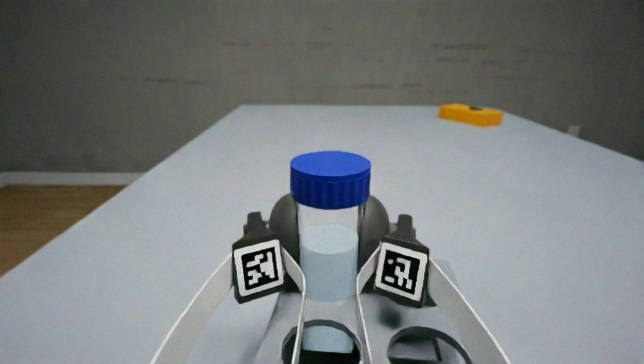

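Scene clock: 251.47 s.
r1.base_odometry: x=+0.093 y=+0.714 heading=-0.430 (m, m, rad; r1's odometry frame)
r1.turned_by_wheels: +0.700 (rad since the last result)
r1.turned_by_imu: +0.700 (rad since the last result)
r1.base_tilt: forward=-0.1 right=-1.7 (deg)
r1.lidar_m: 0.83 1.04 0.97 2.60 1.67 0.96 0.83 0.83 0.96 1.63 2.17 2.51
r1.head_depth_mm: 1179 1240 1291 1369 1409 - - / 1416 1497 1571 1572 - 1416 1220 / 1783 1852 1997 2115 1794 1456 1231 / 1914 2130 2334 2172 1802 1458 1215 / 1837 2040 2323 2324 1794 1451 1212 / 1816 1994 2242 2343 1783 1433 1207 / 1744 1930 2155 2314 1779 1440 1213
r1.base_status: done
r1.joint_positions: lift_m=+0.850 arm_m=+0.390 wrist_yaw_rad=+0.001 wrist_pitch_rad=-0.170 wrist_roll_rad=+0.003 gripper_m=-0.004 head_pan_rad=-1.563 head_tilt_rad=-0.556
r1.joint_status: not commanded
r1.motor_effort: left_wheel=-1(9) right_wheel=+3(10) lift_m=+42(42) arm_m=-4(4) wrist_yaw_rad=-1(0) wrist_pitch_rad=+9(9) wrist_roll_rad=-2(2) gripper_m=-16(16) head_pan_rad=-2(4) head_tilt_rad=+2(2) (%)
r1.hand_pose: x=-0.0212 y=-0.7837 z=+0.9214 quat_wxyz=(+0.704, +0.060, -0.705, -0.060) (m; r1's base frame)
r1.wrist_depth_mm: - - - - - 809 604 / - - - - - 812 609 / - - - - - 836 618 / - - - 133 - 833 600 / - - - 144 - 823 604 / - - - 157 - 841 630 / - - - - - 854 639
r2.base_odometry: x=-0.107 y=+0.907 heading=-1.689 (m, m, rad; r2's odometry frame)
r2.turned_by_wheels: +0.000 (rad since the last result)
r2.turned_by_imu: +0.000 (rad since the last result)
r2.base_tilt: forward=-0.1 right=-2.2 (deg)
r2.lidar_m: 2.21 1.89 1.40 1.35 1.40 1.93 2.54 0.54 0.65 1.74 0.34 2.31
r2.head_depth_mm: 2509 2751 1411 1029 - - 509 / 2496 2745 1513 - 735 616 516 / 2508 2733 1642 923 760 615 517 / 2509 2746 1541 910 763 618 519 / 2508 2734 1445 1001 766 620 521 / 2479 2716 2972 1102 767 621 521 / 2477 2720 2961 2440 1861 641 522
r2.base_status: not commanded
r2.joint_positions: lift_m=+0.849 arm_m=+0.508 wrist_yaw_rad=+0.000 wrist_pitch_rad=-0.170 wrist_roll_rad=-0.003 gripper_m=-0.004 head_pan_rad=-1.563 head_tilt_rad=-0.544
r2.joint_status: all done
r2.motor_effort: left_wheel=-1(1) right_wheel=+2(2) lift_m=+39(36) arm_m=+2(2) wrist_yaw_rad=+1(0) wrist_pitch_rad=+6(6) wrist_roll_rad=+1(1) gripper_m=-15(15) head_pan_rad=-3(3) head_tilt_rad=-3(2) (%)
r2.hand_pose: x=-0.0216 y=-0.9012 z=+0.9212 quat_wxyz=(+0.706, +0.060, -0.703, -0.060) (m; r2's base frame)
r2.wrist_depth_mm: - - - - - - - / - - - - - - - / - - - - - - - / - - 666 131 656 669 - / - - 460 158 501 475 484 / - 361 349 152 359 372 374 / - 301 303 165 302 305 306
pictures: r2_wrist_camera
camera_calibration (this result's frames):
r2_wrist_camera: T_world_to_cam=[[-0.999539, -0.0173138, 0.0249455, -0.0546362], [-0.0296264, 0.375953, -0.926165, 1.21547], [0.00665712, -0.926477, -0.376293, -0.327155], [0, 0, 0, 1]] pos_world=[-0.016423, -0.761009, 1.00398]
Images, in order (width x height): r2_wrist_camera 644x364.

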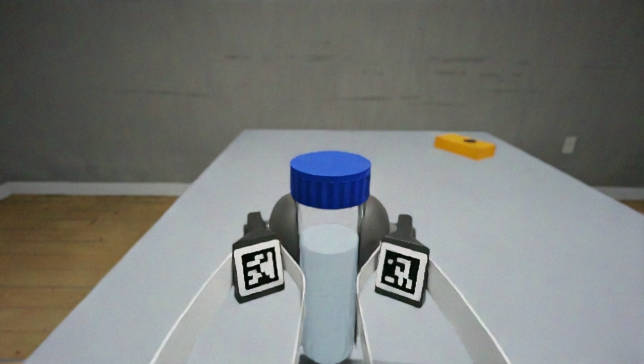

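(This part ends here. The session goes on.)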